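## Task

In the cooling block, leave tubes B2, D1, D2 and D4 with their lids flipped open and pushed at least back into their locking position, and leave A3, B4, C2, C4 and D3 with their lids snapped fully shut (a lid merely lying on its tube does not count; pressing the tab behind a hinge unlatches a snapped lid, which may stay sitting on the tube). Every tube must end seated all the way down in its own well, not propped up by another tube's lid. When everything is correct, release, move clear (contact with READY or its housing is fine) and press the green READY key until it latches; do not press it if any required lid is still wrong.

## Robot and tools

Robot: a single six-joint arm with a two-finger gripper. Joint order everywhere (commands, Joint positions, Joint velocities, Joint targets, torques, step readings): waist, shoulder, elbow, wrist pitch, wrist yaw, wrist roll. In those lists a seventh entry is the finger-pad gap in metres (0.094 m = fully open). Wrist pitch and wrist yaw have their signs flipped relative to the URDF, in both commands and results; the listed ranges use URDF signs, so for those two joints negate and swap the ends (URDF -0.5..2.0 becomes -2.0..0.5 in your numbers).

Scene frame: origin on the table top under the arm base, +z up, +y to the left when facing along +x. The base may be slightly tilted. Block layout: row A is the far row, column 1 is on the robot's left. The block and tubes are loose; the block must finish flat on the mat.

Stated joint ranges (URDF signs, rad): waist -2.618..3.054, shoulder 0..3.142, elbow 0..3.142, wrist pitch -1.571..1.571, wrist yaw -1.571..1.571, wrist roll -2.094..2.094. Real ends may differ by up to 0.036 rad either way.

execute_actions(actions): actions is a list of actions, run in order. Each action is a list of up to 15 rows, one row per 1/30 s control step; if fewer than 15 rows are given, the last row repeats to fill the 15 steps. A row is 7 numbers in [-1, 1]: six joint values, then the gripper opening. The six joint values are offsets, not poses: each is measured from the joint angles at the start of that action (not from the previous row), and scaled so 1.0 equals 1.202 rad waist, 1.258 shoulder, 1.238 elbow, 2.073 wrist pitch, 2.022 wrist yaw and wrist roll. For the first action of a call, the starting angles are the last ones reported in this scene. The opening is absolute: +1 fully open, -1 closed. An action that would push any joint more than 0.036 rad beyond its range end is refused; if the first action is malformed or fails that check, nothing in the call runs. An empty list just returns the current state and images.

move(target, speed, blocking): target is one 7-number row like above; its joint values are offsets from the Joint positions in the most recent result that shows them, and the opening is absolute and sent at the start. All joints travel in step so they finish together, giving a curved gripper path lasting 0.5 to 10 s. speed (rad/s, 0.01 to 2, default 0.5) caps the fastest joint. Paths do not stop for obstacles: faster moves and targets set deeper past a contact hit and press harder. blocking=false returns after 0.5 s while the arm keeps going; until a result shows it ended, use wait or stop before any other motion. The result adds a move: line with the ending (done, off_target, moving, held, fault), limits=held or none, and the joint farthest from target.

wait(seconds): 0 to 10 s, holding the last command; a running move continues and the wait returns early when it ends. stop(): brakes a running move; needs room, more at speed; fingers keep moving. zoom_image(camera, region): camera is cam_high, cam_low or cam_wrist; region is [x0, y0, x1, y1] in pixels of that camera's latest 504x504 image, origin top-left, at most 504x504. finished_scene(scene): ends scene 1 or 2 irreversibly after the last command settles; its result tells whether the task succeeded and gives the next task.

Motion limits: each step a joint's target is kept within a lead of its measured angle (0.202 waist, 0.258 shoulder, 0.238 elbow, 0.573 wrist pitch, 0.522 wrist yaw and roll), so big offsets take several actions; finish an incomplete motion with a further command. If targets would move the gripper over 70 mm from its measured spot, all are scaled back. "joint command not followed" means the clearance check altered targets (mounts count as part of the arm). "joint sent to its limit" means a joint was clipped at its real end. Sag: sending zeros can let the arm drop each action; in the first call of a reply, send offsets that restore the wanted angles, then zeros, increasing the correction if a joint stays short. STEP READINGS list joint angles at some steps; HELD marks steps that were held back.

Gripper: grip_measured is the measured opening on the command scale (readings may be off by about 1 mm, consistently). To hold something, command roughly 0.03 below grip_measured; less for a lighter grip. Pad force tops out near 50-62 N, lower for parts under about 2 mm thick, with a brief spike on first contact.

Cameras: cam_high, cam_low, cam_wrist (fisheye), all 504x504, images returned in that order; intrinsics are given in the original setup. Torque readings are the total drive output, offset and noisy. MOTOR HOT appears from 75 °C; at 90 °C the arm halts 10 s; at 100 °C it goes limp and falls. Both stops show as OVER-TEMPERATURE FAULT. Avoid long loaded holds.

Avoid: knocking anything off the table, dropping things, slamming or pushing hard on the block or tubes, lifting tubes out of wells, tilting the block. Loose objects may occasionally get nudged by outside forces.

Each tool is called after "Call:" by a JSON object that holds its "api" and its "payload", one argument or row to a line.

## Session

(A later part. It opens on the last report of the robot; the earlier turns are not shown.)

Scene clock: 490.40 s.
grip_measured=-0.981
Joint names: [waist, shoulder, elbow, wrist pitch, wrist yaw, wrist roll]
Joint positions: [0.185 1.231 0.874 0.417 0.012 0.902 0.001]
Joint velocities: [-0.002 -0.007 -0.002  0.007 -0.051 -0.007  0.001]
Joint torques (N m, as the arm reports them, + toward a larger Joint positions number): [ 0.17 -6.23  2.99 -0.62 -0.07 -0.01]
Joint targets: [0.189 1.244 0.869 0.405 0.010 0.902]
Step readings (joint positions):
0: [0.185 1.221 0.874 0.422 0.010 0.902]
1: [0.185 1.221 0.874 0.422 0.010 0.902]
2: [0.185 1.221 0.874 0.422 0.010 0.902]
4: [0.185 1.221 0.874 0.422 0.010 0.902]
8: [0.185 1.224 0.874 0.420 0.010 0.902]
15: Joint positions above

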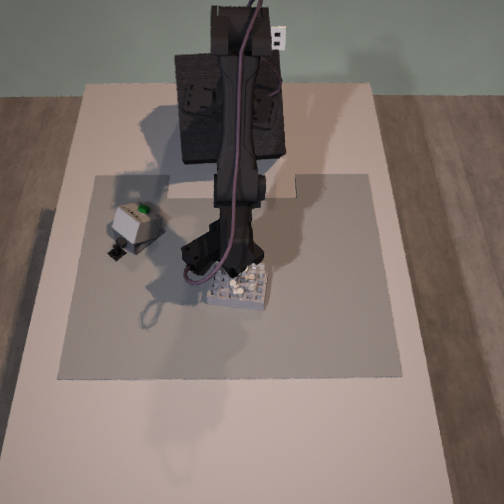

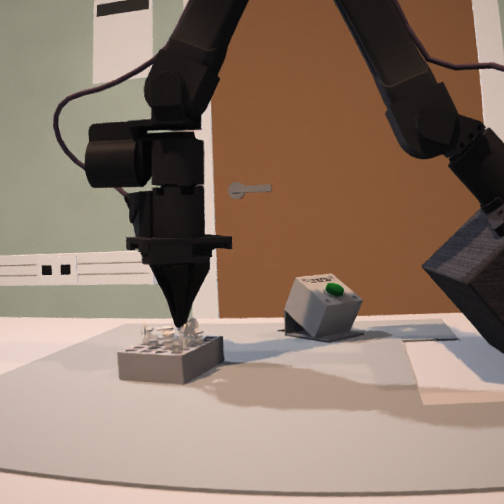

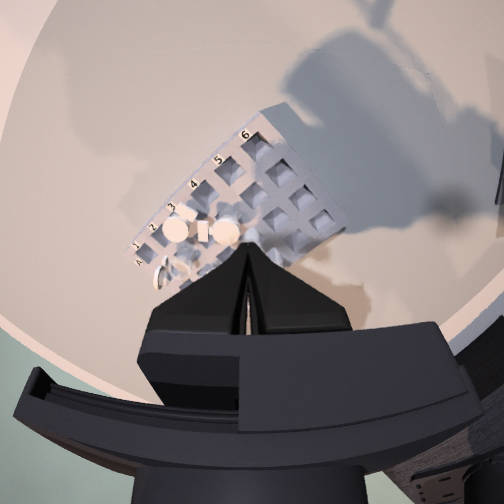

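Call:
{"api": "execute_actions", "payload": {
  "actions": [
    [[0.003,0.011,-0.004,-0.006,0,0,-1],[0.003,0.012,-0.004,-0.006,0,0,-1],[0.003,0.013,-0.004,-0.006,0,0,-1],[0.003,0.014,-0.004,-0.006,0,0,-1],[0.003,0.015,-0.004,-0.006,0,0,-1],[0.003,0.016,-0.004,-0.006,0,0,-1],[0.003,0.017,-0.004,-0.006,0,0,-1],[0.003,0.018,-0.004,-0.006,0,0,-1],[0.003,0.019,-0.004,-0.006,0,0,-1],[0.003,0.020,-0.004,-0.006,0,0,-1],[0.003,0.021,-0.004,-0.006,0,0,-1],[0.003,0.022,-0.004,-0.006,0,0,-1]]
  ]
}}

Call:
{"api": "move", "payload": {
  "target": [0.003,-0.125,0.0,0.07,0.0,0.0,-1],
  "speed": 0.08
}}

Call:
{"api": "zoom_image", "payload": {
  "camera": "cam_low",
  "region": [100, 280, 260, 390]
}}

Call:
{"api": "zoom_image", "payload": {
  "camera": "cam_wrist",
  "region": [140, 120, 360, 300]
}}

Scene clock: 497.37 s.
grip_measured=-0.981
Joint names: [waist, shoulder, elbow, wrist pitch, wrist yaw, wrist roll]
Joint positions: [0.185 1.232 0.874 0.417 0.012 0.902 0.001]
Joint velocities: [ 0.002  0.002  0.002  0.037 -0.022 -0.066  0.001]
Joint torques (N m, as the arm reports them, + toward a larger Joint positions number): [ 0.1  -5.1   2.89 -0.64 -0.05 -0.01]
Joint targets: [0.189 1.259 0.869 0.405 0.012 0.902]
Step readings (joint positions):
0: [0.185 1.231 0.874 0.417 0.012 0.902]
1: [0.185 1.231 0.874 0.417 0.012 0.902]
2: [0.185 1.231 0.874 0.417 0.012 0.902]
4: [0.185 1.231 0.874 0.417 0.012 0.902]
8: [0.185 1.231 0.874 0.417 0.012 0.902]
15: Joint positions above

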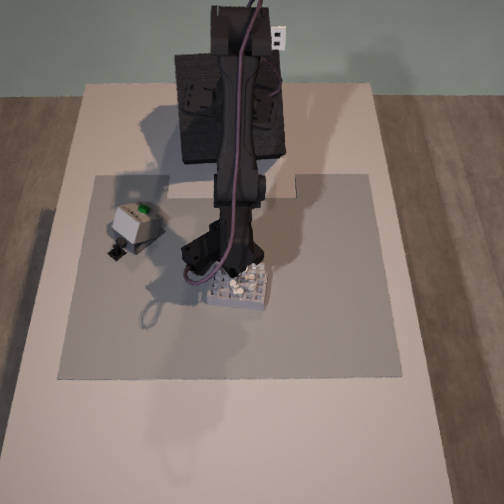

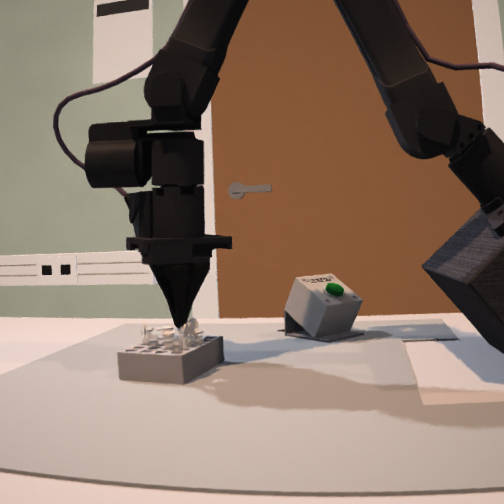

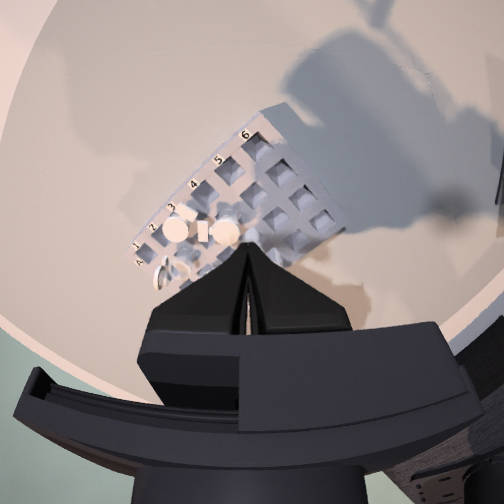

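Scene clock: 499.80 s.
grip_measured=-0.981
Joint names: [waist, shoulder, elbow, wrist pitch, wrist yaw, wrist roll]
Joint positions: [0.185 1.101 0.874 0.552 0.013 0.902 0.001]
Joint velocities: [-0.012  0.002 -0.012 -0.066  0.095  0.007  0.   ]
Joint torques (N m, as the arm reports them, + toward a larger Joint positions number): [ 0.15 -8.92  3.68 -0.41 -0.06  0.  ]
Joint targets: [0.189 1.075 0.874 0.562 0.012 0.902]
move: off_target; limits=none; farthest joint: the shoulder, 0.026 radians from its target (0.157 radians at the start)

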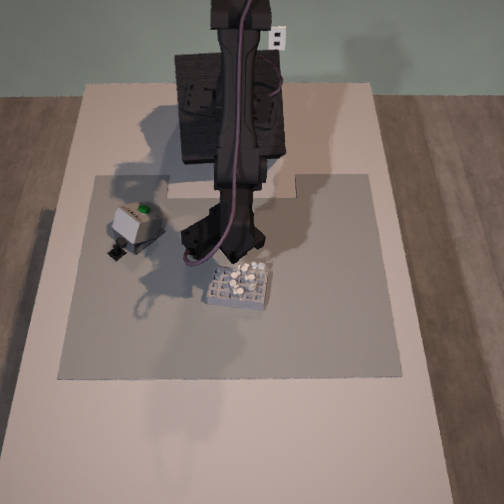

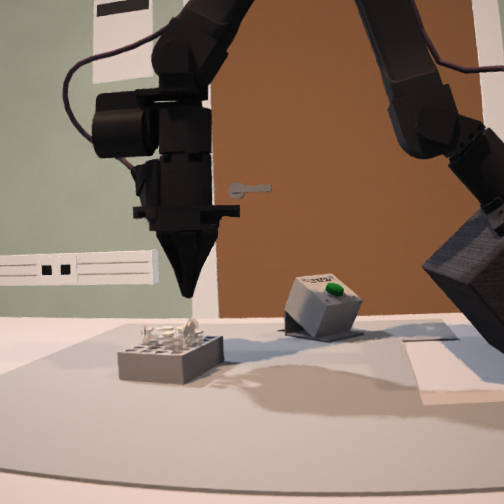

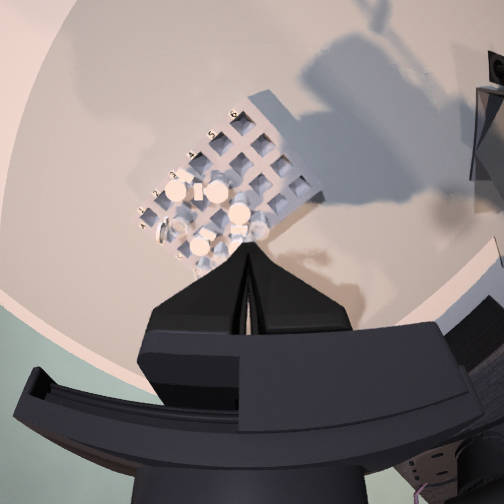

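Region (100, 280, 260, 390) of cam_low's 504x504 image, scaled by 3.150, with more detail than that image has; it fills the top 346 rows of this view, and the rest is white.

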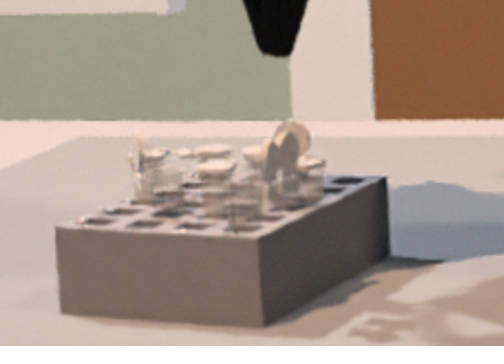

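Region (140, 120, 360, 300) of cam_wrist's 504x504 image, scaled by 2.291, with more detail than that image has; it fills the top 412 rows of this view, and the rest is white.

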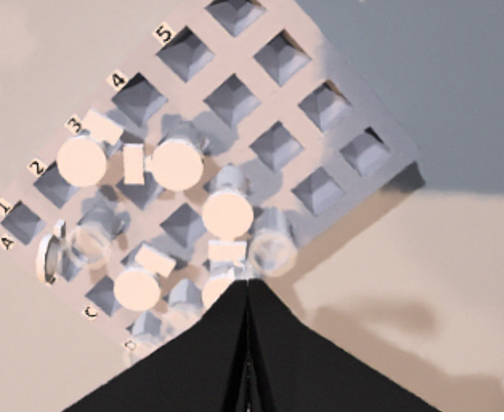

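Call:
{"api": "move", "payload": {
  "target": [0.03,-0.03,0.0,0.04,0.0,-0.45,-1],
  "speed": 0.4
}}

Call:
{"api": "zoom_image", "payload": {
  "camera": "cam_wrist",
  "region": [140, 100, 360, 280]
}}

Call:
{"api": "zoom_image", "payload": {
  "camera": "cam_high",
  "region": [190, 245, 290, 320]
}}

Scene clock: 506.37 s.
grip_measured=-0.981
Joint names: [waist, shoulder, elbow, wrist pitch, wrist yaw, wrist roll]
Joint positions: [ 0.212  1.09   0.874  0.627  0.014 -0.002  0.001]
Joint velocities: [ 0.002 -0.027 -0.007 -0.022  0.022 -0.051 -0.002]
Joint torques (N m, as the arm reports them, + toward a larger Joint positions number): [ 0.78 -8.79  3.63 -0.35 -0.06 -0.04]
Joint targets: [0.221 1.063 0.874 0.635 0.013 -0.008]
move: off_target; limits=none; farthest joint: the shoulder, 0.027 radians from its target (0.038 radians at the start)

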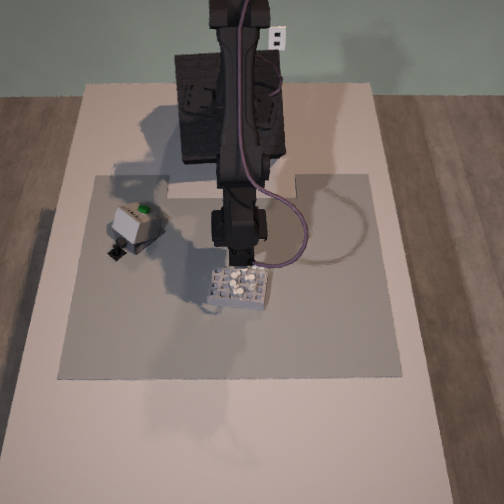

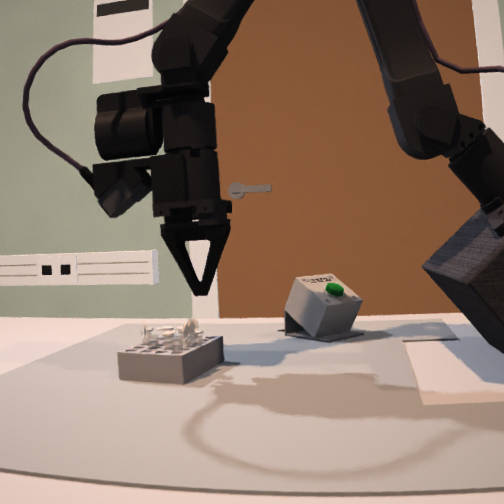

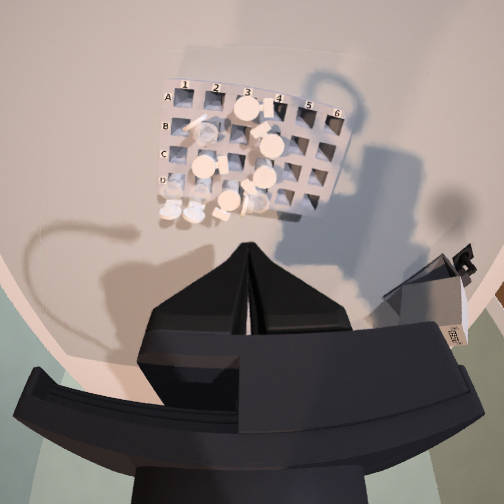

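Region (140, 100, 360, 280) of cam_wrist's 504x504 image, scaled by 2.291, with more detail than that image has; it fills the top 412 rows of this view, and the rest is white.

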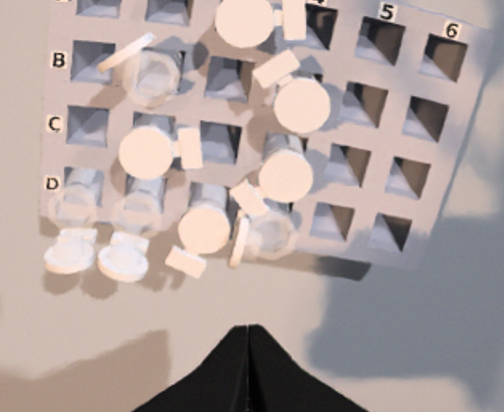

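Region (190, 245, 290, 320) of cam_high's 504x504 image, scaled by 5.040, with more detail than that image has; it fills the top 378 rows of this view, and the rest is white.

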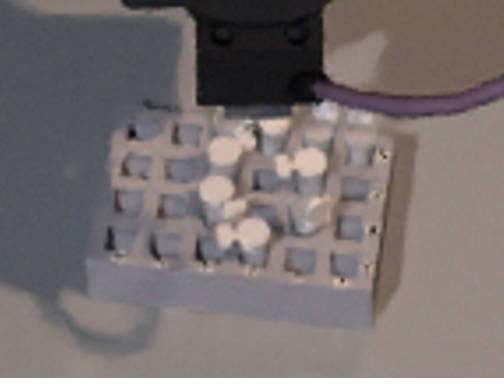

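Call:
{"api": "move", "payload": {
  "target": [0.02,0.049,0.0,-0.068,-0.005,0.0,-1],
  "speed": 0.1
}}

Call:
{"api": "zoom_image", "payload": {
  "camera": "cam_wrist",
  "region": [140, 120, 360, 300]
}}

Call:
{"api": "zoom_image", "payload": {
  "camera": "cam_low",
  "region": [100, 280, 260, 390]
}}

Scene clock: 536.67 s.
grip_measured=-0.981
Joint names: [waist, shoulder, elbow, wrist pitch, wrist yaw, wrist roll]
Joint positions: [ 0.226  1.15   0.874  0.506  0.013 -0.002  0.001]
Joint velocities: [-0.007  0.017  0.002  0.007  0.066 -0.022 -0.001]
Joint torques (N m, as the arm reports them, + toward a larger Joint positions number): [ 0.81 -6.78  3.5  -0.69 -0.12 -0.01]
Joint targets: [0.236 1.152 0.874 0.486 0.004 -0.001]
move: done; limits=none; farthest joint: the wrist pitch, 0.020 radians from its target (0.141 radians at the start)

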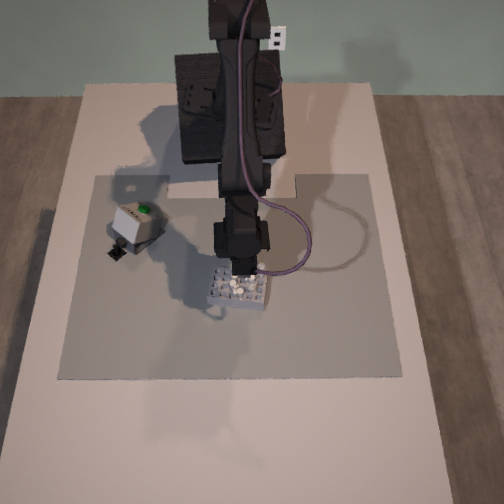

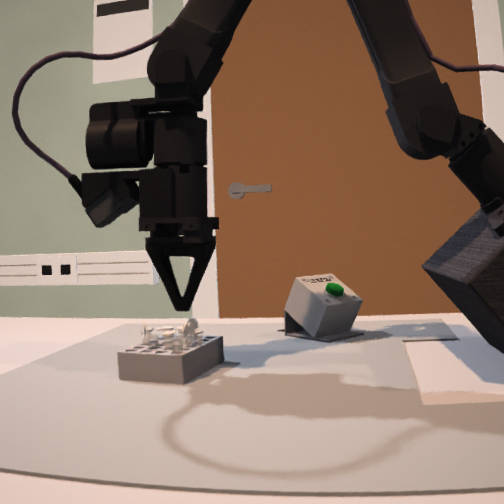

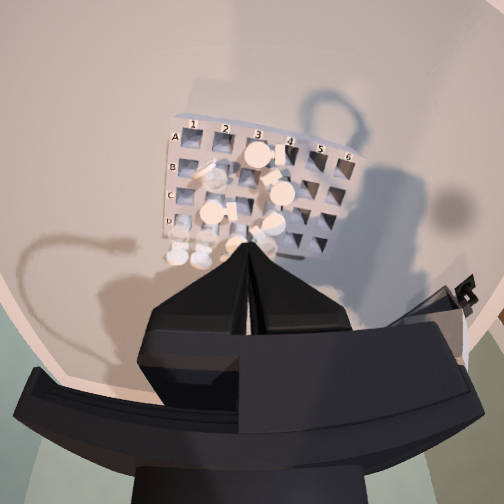

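Region (140, 120, 360, 300) of cam_wrist's 504x504 image, scaled by 2.291, with more detail than that image has; it fills the top 412 rows of this view, and the rest is white.

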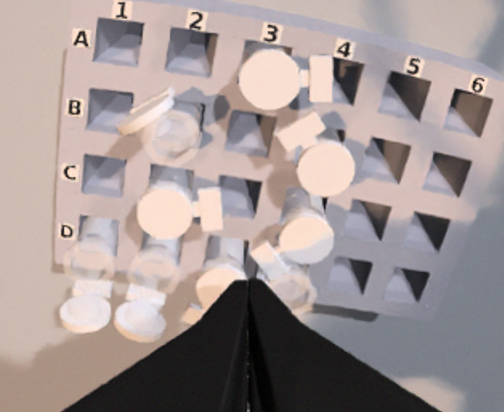

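Region (100, 280, 260, 390) of cam_low's 504x504 image, scaled by 3.150, with more detail than that image has; it fills the top 346 rows of this view, and the rest is white.

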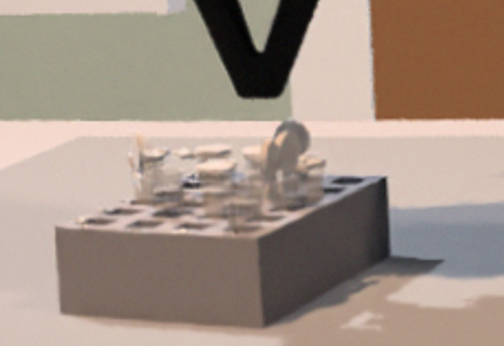

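Call:
{"api": "move", "payload": {
  "target": [-0.018,0.002,0.0,-0.02,-0.004,0.0,-1],
  "speed": 0.06
}}

Call:
{"api": "move", "payload": {
  "target": [-0.005,0.035,0.0,-0.028,-0.004,0.0,-1],
  "speed": 0.05
}}

Call:
{"api": "zoom_image", "payload": {
  "camera": "cam_wrist",
  "region": [140, 120, 360, 300]
}}

Call:
{"api": "zoom_image", "payload": {
  "camera": "cam_low",
  "region": [100, 280, 260, 390]
}}

Scene clock: 544.63 s.
grip_measured=-0.981
Joint names: [waist, shoulder, elbow, wrist pitch, wrist yaw, wrist roll]
Joint positions: [ 0.216  1.15   0.874  0.485  0.013 -0.002  0.001]
Joint velocities: [ 0.007 -0.002  0.002  0.037  0.051  0.037 -0.   ]
Joint torques (N m, as the arm reports them, + toward a larger Joint positions number): [-1.22 -6.76  3.56 -0.74 -0.11 -0.01]
Joint targets: [0.205 1.153 0.874 0.465 0.005 -0.002]
move: off_target; limits=none; farthest joint: the wrist pitch, 0.021 radians from its target (0.041 radians at the start)

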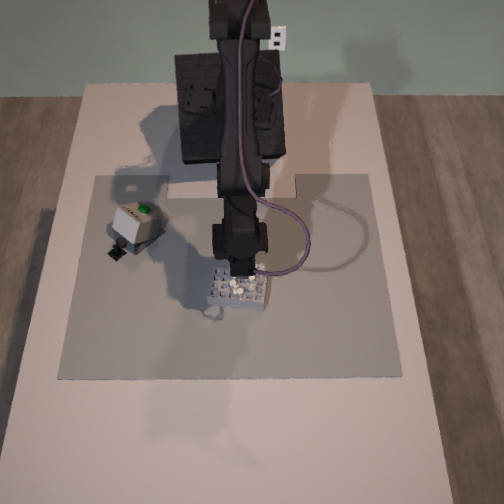

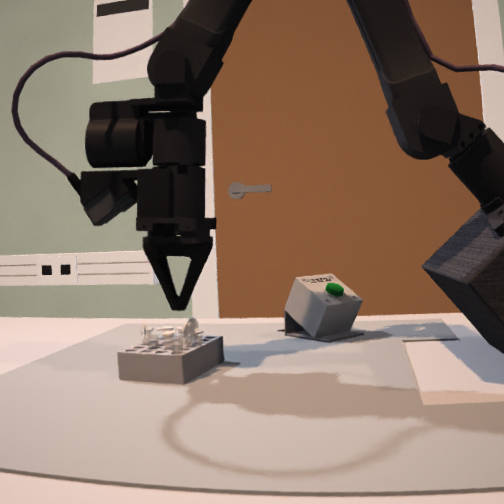

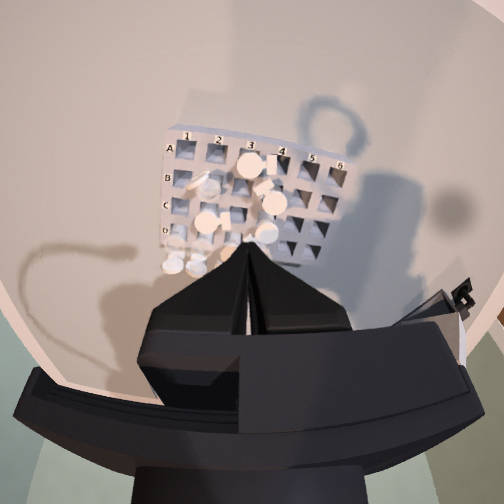

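Scene clock: 546.23 s.
grip_measured=-0.981
Joint names: [waist, shoulder, elbow, wrist pitch, wrist yaw, wrist roll]
Joint positions: [ 0.216  1.193  0.874  0.448  0.013 -0.002  0.001]
Joint velocities: [-0.012 -0.007 -0.002 -0.022 -0.007  0.022 -0.001]
Joint torques (N m, as the arm reports them, + toward a larger Joint positions number): [-0.72 -7.03  3.39 -0.71 -0.11 -0.01]
Joint targets: [0.210 1.194 0.874 0.427 0.005 -0.002]
move: off_target; limits=none; farthest joint: the wrist pitch, 0.021 radians from its target (0.058 radians at the start)

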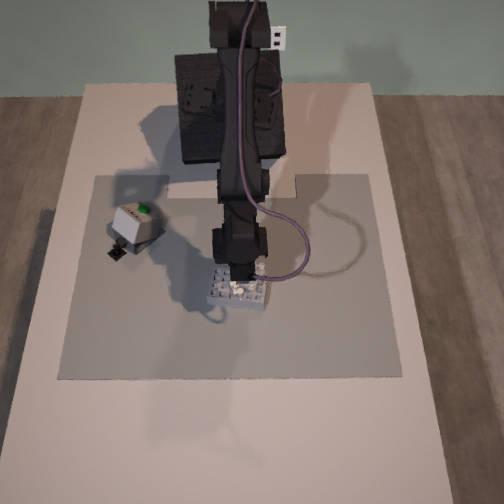

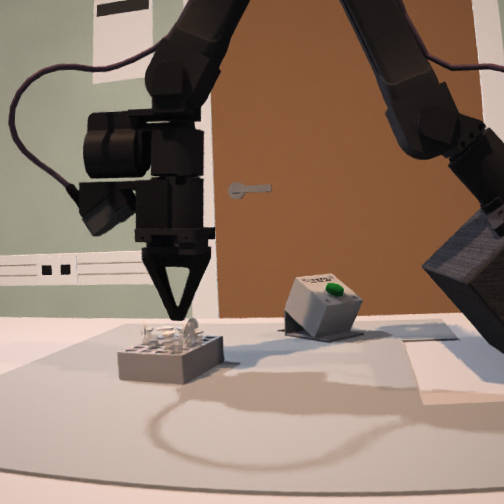

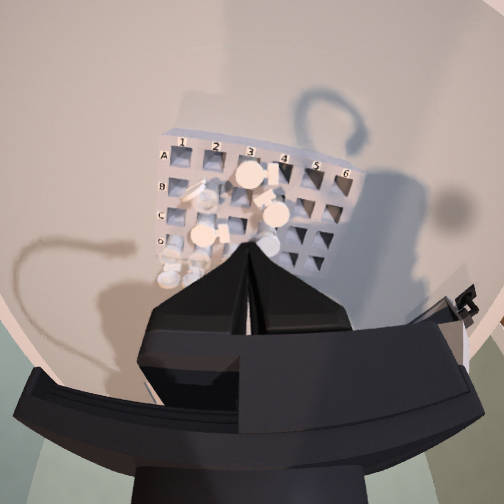

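Region (140, 120, 360, 300) of cam_wrist's 504x504 image, scaled by 2.291, with more detail than that image has; it fills the top 412 rows of this view, and the rest is white.

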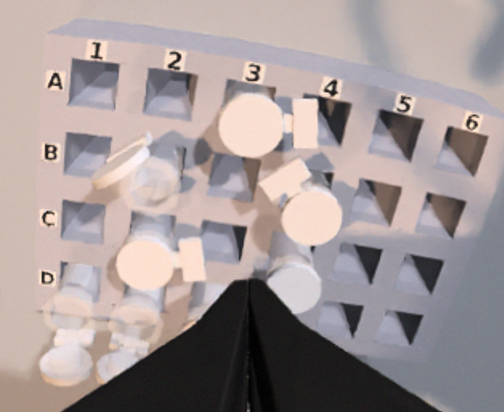

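Region (100, 280, 260, 390) of cam_low's 504x504 image, scaled by 3.150, with more detail than that image has; it fills the top 346 rows of this view, and the rest is white.

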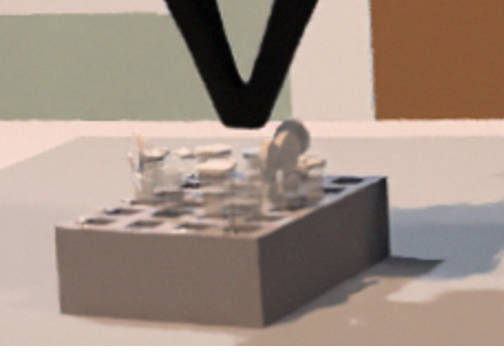

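Call:
{"api": "move", "payload": {
  "target": [-0.003,0.016,0.0,-0.019,-0.004,0.0,-1],
  "speed": 0.04
}}

Call:
{"api": "zoom_image", "payload": {
  "camera": "cam_low",
  "region": [100, 280, 260, 390]
}}

Call:
{"api": "move", "payload": {
  "target": [-0.003,0.0,0.0,0.019,-0.004,0.0,-1],
  "speed": 0.02
}}

Call:
{"api": "zoom_image", "payload": {
  "camera": "cam_low",
  "region": [100, 280, 260, 390]
}}

Scene clock: 553.20 s.
grip_measured=-0.981
Joint names: [waist, shoulder, elbow, wrist pitch, wrist yaw, wrist roll]
Joint positions: [ 0.216  1.211  0.874  0.428  0.013 -0.002  0.001]
Joint velocities: [-0.007 -0.017 -0.002 -0.066  0.051  0.066  0.   ]
Joint torques (N m, as the arm reports them, + toward a larger Joint positions number): [-0.48 -7.08  3.36 -0.72 -0.11 -0.01]
Joint targets: [0.213 1.213 0.874 0.408 0.005 -0.002]
move: done; limits=none; farthest joint: the wrist pitch, 0.020 radians from its target (0.039 radians at the start)

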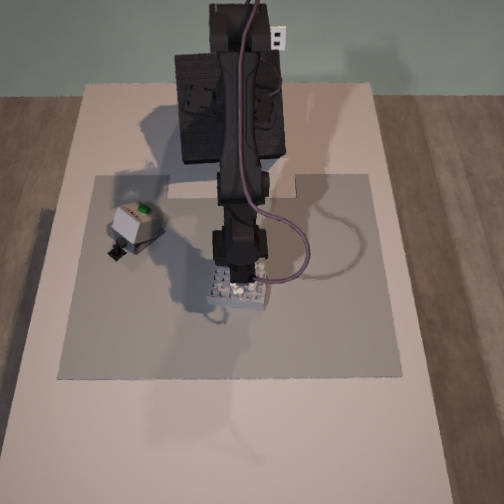

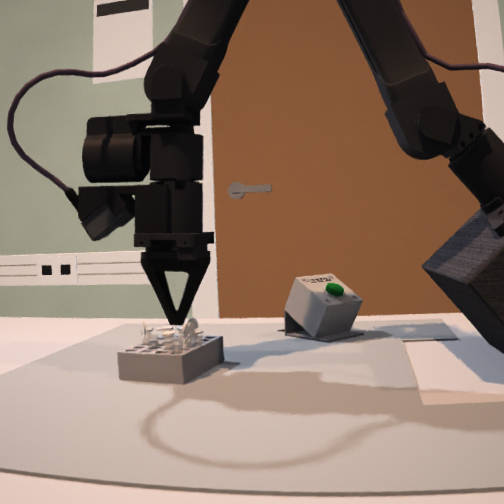

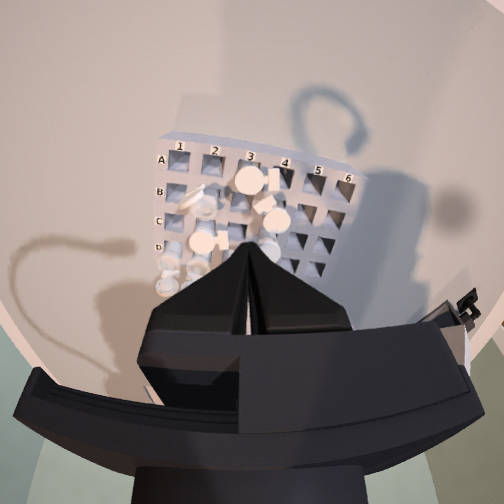

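Region (100, 280, 260, 390) of cam_low's 504x504 image, scaled by 3.150, with more detail than that image has; it fills the top 346 rows of this view, and the rest is white.

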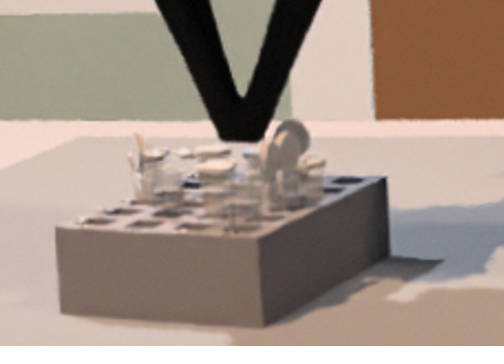

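Scene clock: 555.40 s.
grip_measured=-0.981
Joint names: [waist, shoulder, elbow, wrist pitch, wrist yaw, wrist roll]
Joint positions: [ 0.216  1.211  0.874  0.459  0.013 -0.002  0.001]
Joint velocities: [-0.012  0.002 -0.002  0.081  0.051 -0.037 -0.001]
Joint torques (N m, as the arm reports them, + toward a larger Joint positions number): [-0.48 -7.19  3.3  -0.4  -0.11 -0.01]
Joint targets: [0.213 1.211 0.874 0.468 0.005 -0.002]
move: done; limits=none; farthest joint: the wrist pitch, 0.009 radians from its target (0.039 radians at the start)

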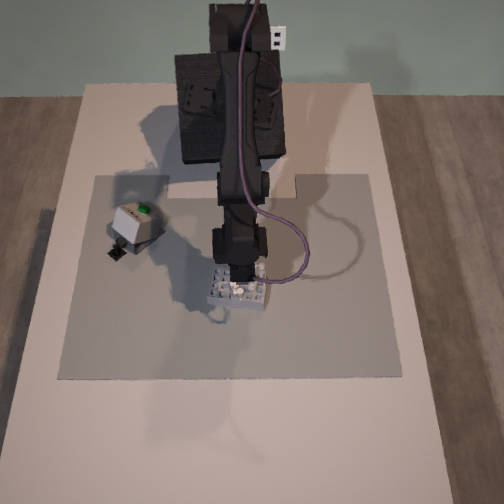

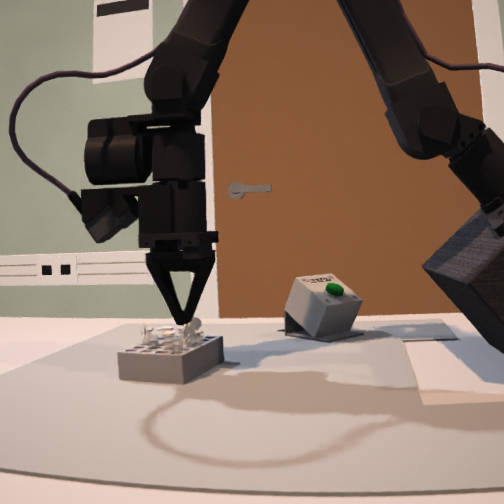

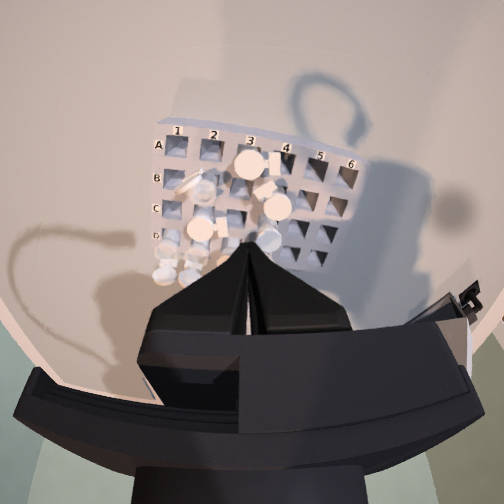

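Region (100, 280, 260, 390) of cam_low's 504x504 image, scaled by 3.150, with more detail than that image has; it fills the top 346 rows of this view, and the rest is white.

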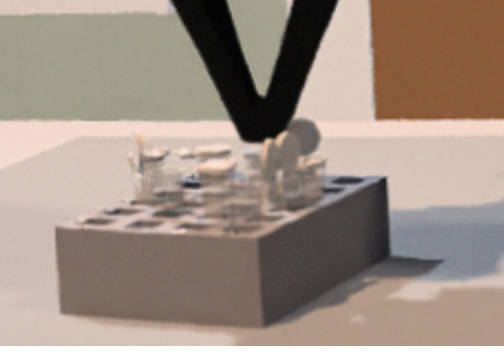

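It's rotating. Continue.

Call:
{"api": "move", "payload": {
  "target": [-0.003,0.0,0.0,0.017,-0.004,0.0,-1],
  "speed": 0.02
}}

Call:
{"api": "zoom_image", "payload": {
  "camera": "cam_low",
  "region": [100, 280, 260, 390]
}}

Call:
{"api": "zoom_image", "payload": {
  "camera": "cam_wrist",
  "region": [140, 120, 360, 300]
}}

Scene clock: 563.73 s.
grip_measured=-0.981
Joint names: [waist, shoulder, elbow, wrist pitch, wrist yaw, wrist roll]
Joint positions: [ 0.216  1.211  0.874  0.465  0.013 -0.002  0.001]
Joint velocities: [ 0.017  0.002 -0.007  0.037 -0.022  0.037 -0.   ]
Joint torques (N m, as the arm reports them, + toward a larger Joint positions number): [-0.5  -7.18  3.28 -0.21 -0.12 -0.01]
Joint targets: [0.213 1.211 0.874 0.494 0.005 -0.002]
move: off_target; limits=none; farthest joint: the wrist pitch, 0.029 radians from its target (0.036 radians at the start)

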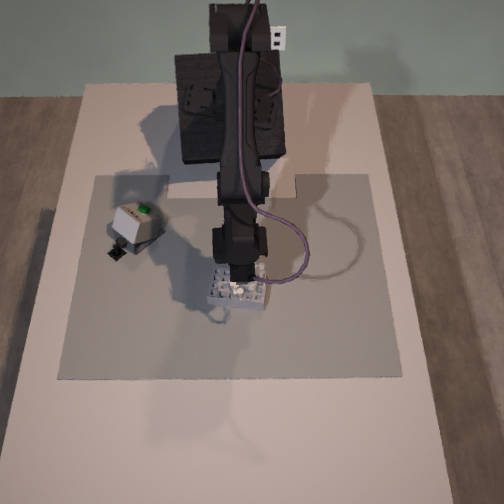

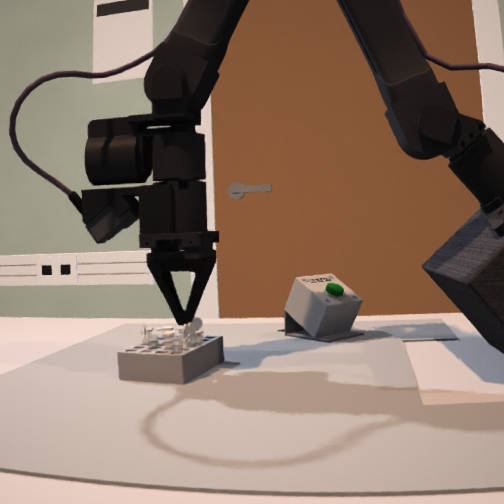

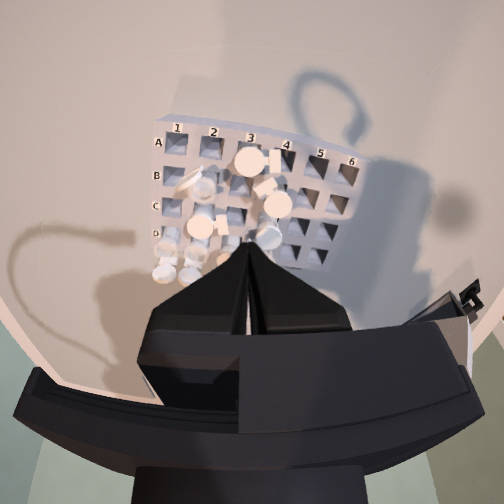

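Region (100, 280, 260, 390) of cam_low's 504x504 image, scaled by 3.150, with more detail than that image has; it fills the top 346 rows of this view, and the rest is white.

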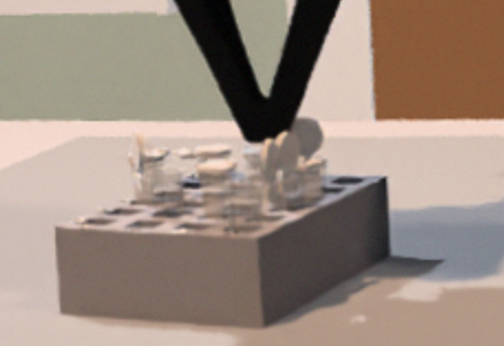

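Region (140, 120, 360, 300) of cam_wrist's 504x504 image, scaled by 2.291, with more detail than that image has; it fills the top 412 rows of this view, and the rest is white.

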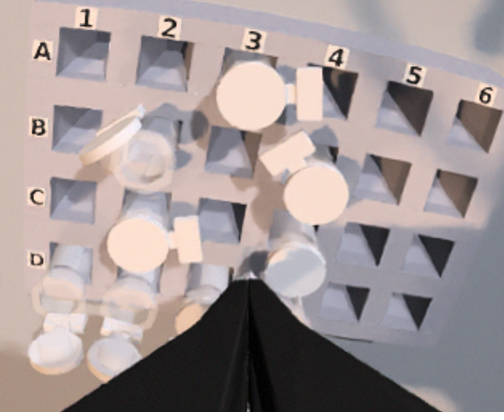

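Call:
{"api": "execute_actions", "payload": {
  "actions": [
    [[-0.003,0,0,0.015,-0.004,0,-1],[-0.003,0,0,0.016,-0.004,0,-1],[-0.003,0,0,0.017,-0.004,0,-1],[-0.003,0,0,0.018,-0.004,0,-1],[-0.003,0,0,0.019,-0.004,0,-1],[-0.003,0,0,0.020,-0.004,0,-1],[-0.003,0,0,0.021,-0.004,0,-1],[-0.003,0,0,0.022,-0.004,0,-1],[-0.003,0,0,0.023,-0.004,0,-1],[-0.003,0,0,0.024,-0.004,0,-1]]
  ]
}}

Call:
{"api": "zoom_image", "payload": {
  "camera": "cam_low",
  "region": [140, 290, 240, 360]
}}

Scene clock: 570.80 s.
grip_measured=-0.981
Joint names: [waist, shoulder, elbow, wrist pitch, wrist yaw, wrist roll]
Joint positions: [ 0.216  1.211  0.874  0.471  0.015 -0.002  0.001]
Joint velocities: [-0.012 -0.022  0.007  0.037  0.037  0.022  0.   ]
Joint torques (N m, as the arm reports them, + toward a larger Joint positions number): [-0.48 -7.16  3.24 -0.05 -0.1  -0.01]
Joint targets: [0.213 1.211 0.874 0.515 0.005 -0.002]
Step readings (joint positions):
0: [0.216 1.211 0.874 0.465 0.013 -0.002]
1: [0.216 1.211 0.874 0.465 0.013 -0.002]
2: [0.216 1.211 0.874 0.465 0.013 -0.002]
4: [0.216 1.211 0.874 0.466 0.013 -0.002]
8: [0.216 1.211 0.874 0.468 0.013 -0.002]
15: Joint positions above

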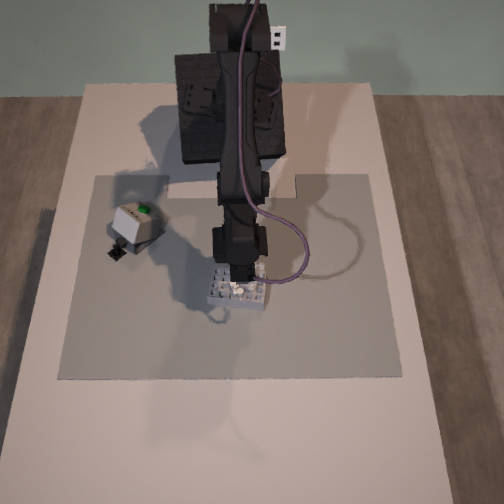

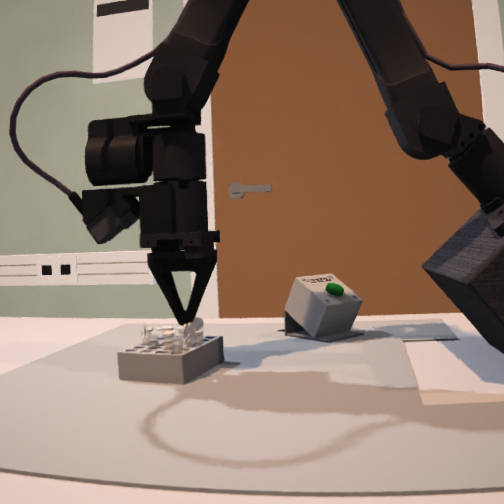

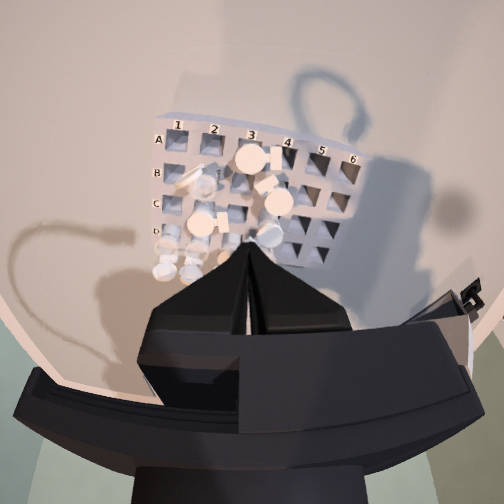

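Region (140, 290, 240, 360) of cam_low's 504x504 image, scaled by 5.040, with more detail than that image has; it fills the top 353 rows of this view, and the rest is white.

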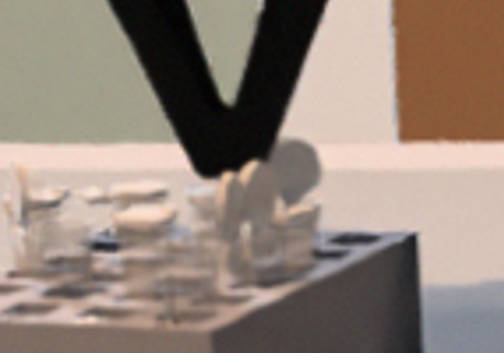

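Call:
{"api": "wait", "payload": {
  "seconds": 0.5
}}

Call:
{"api": "zoom_image", "payload": {
  "camera": "cam_low",
  "region": [140, 290, 240, 360]
}}

Scene clock: 573.37 s.
grip_measured=-0.981
Joint names: [waist, shoulder, elbow, wrist pitch, wrist yaw, wrist roll]
Joint positions: [ 0.216  1.211  0.874  0.473  0.016 -0.002  0.001]
Joint velocities: [-0.007 -0.002 -0.002 -0.007 -0.066  0.037  0.   ]
Joint torques (N m, as the arm reports them, + toward a larger Joint positions number): [-0.49 -7.17  3.28 -0.08 -0.14 -0.01]
Joint targets: [0.213 1.211 0.874 0.515 0.005 -0.002]
wait: 0.50 s; at rest from the start

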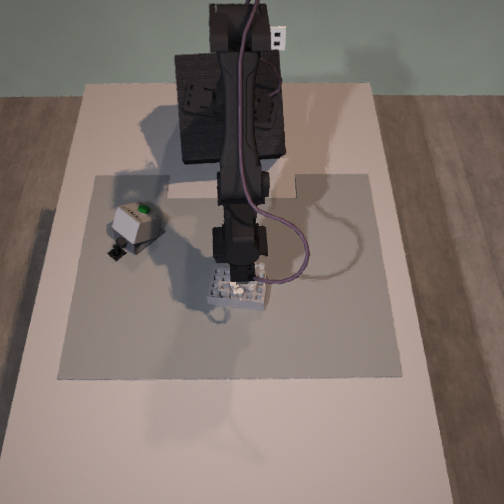

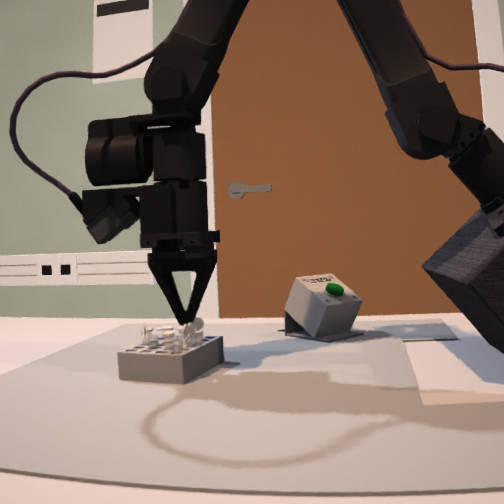

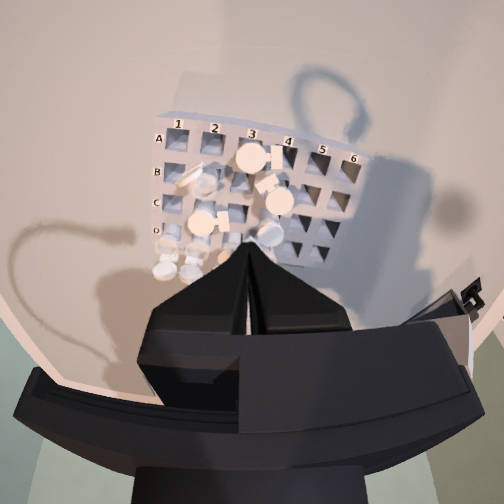

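Region (140, 290, 240, 360) of cam_low's 504x504 image, scaled by 5.040, with more detail than that image has; it fills the top 353 rows of this view, and the rest is white.

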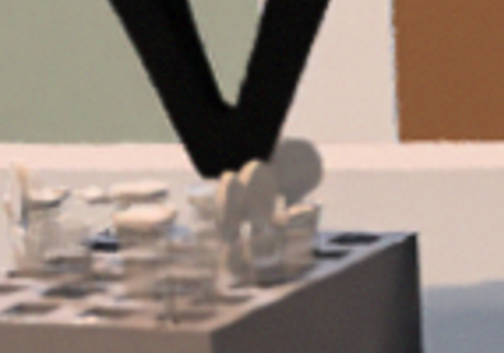

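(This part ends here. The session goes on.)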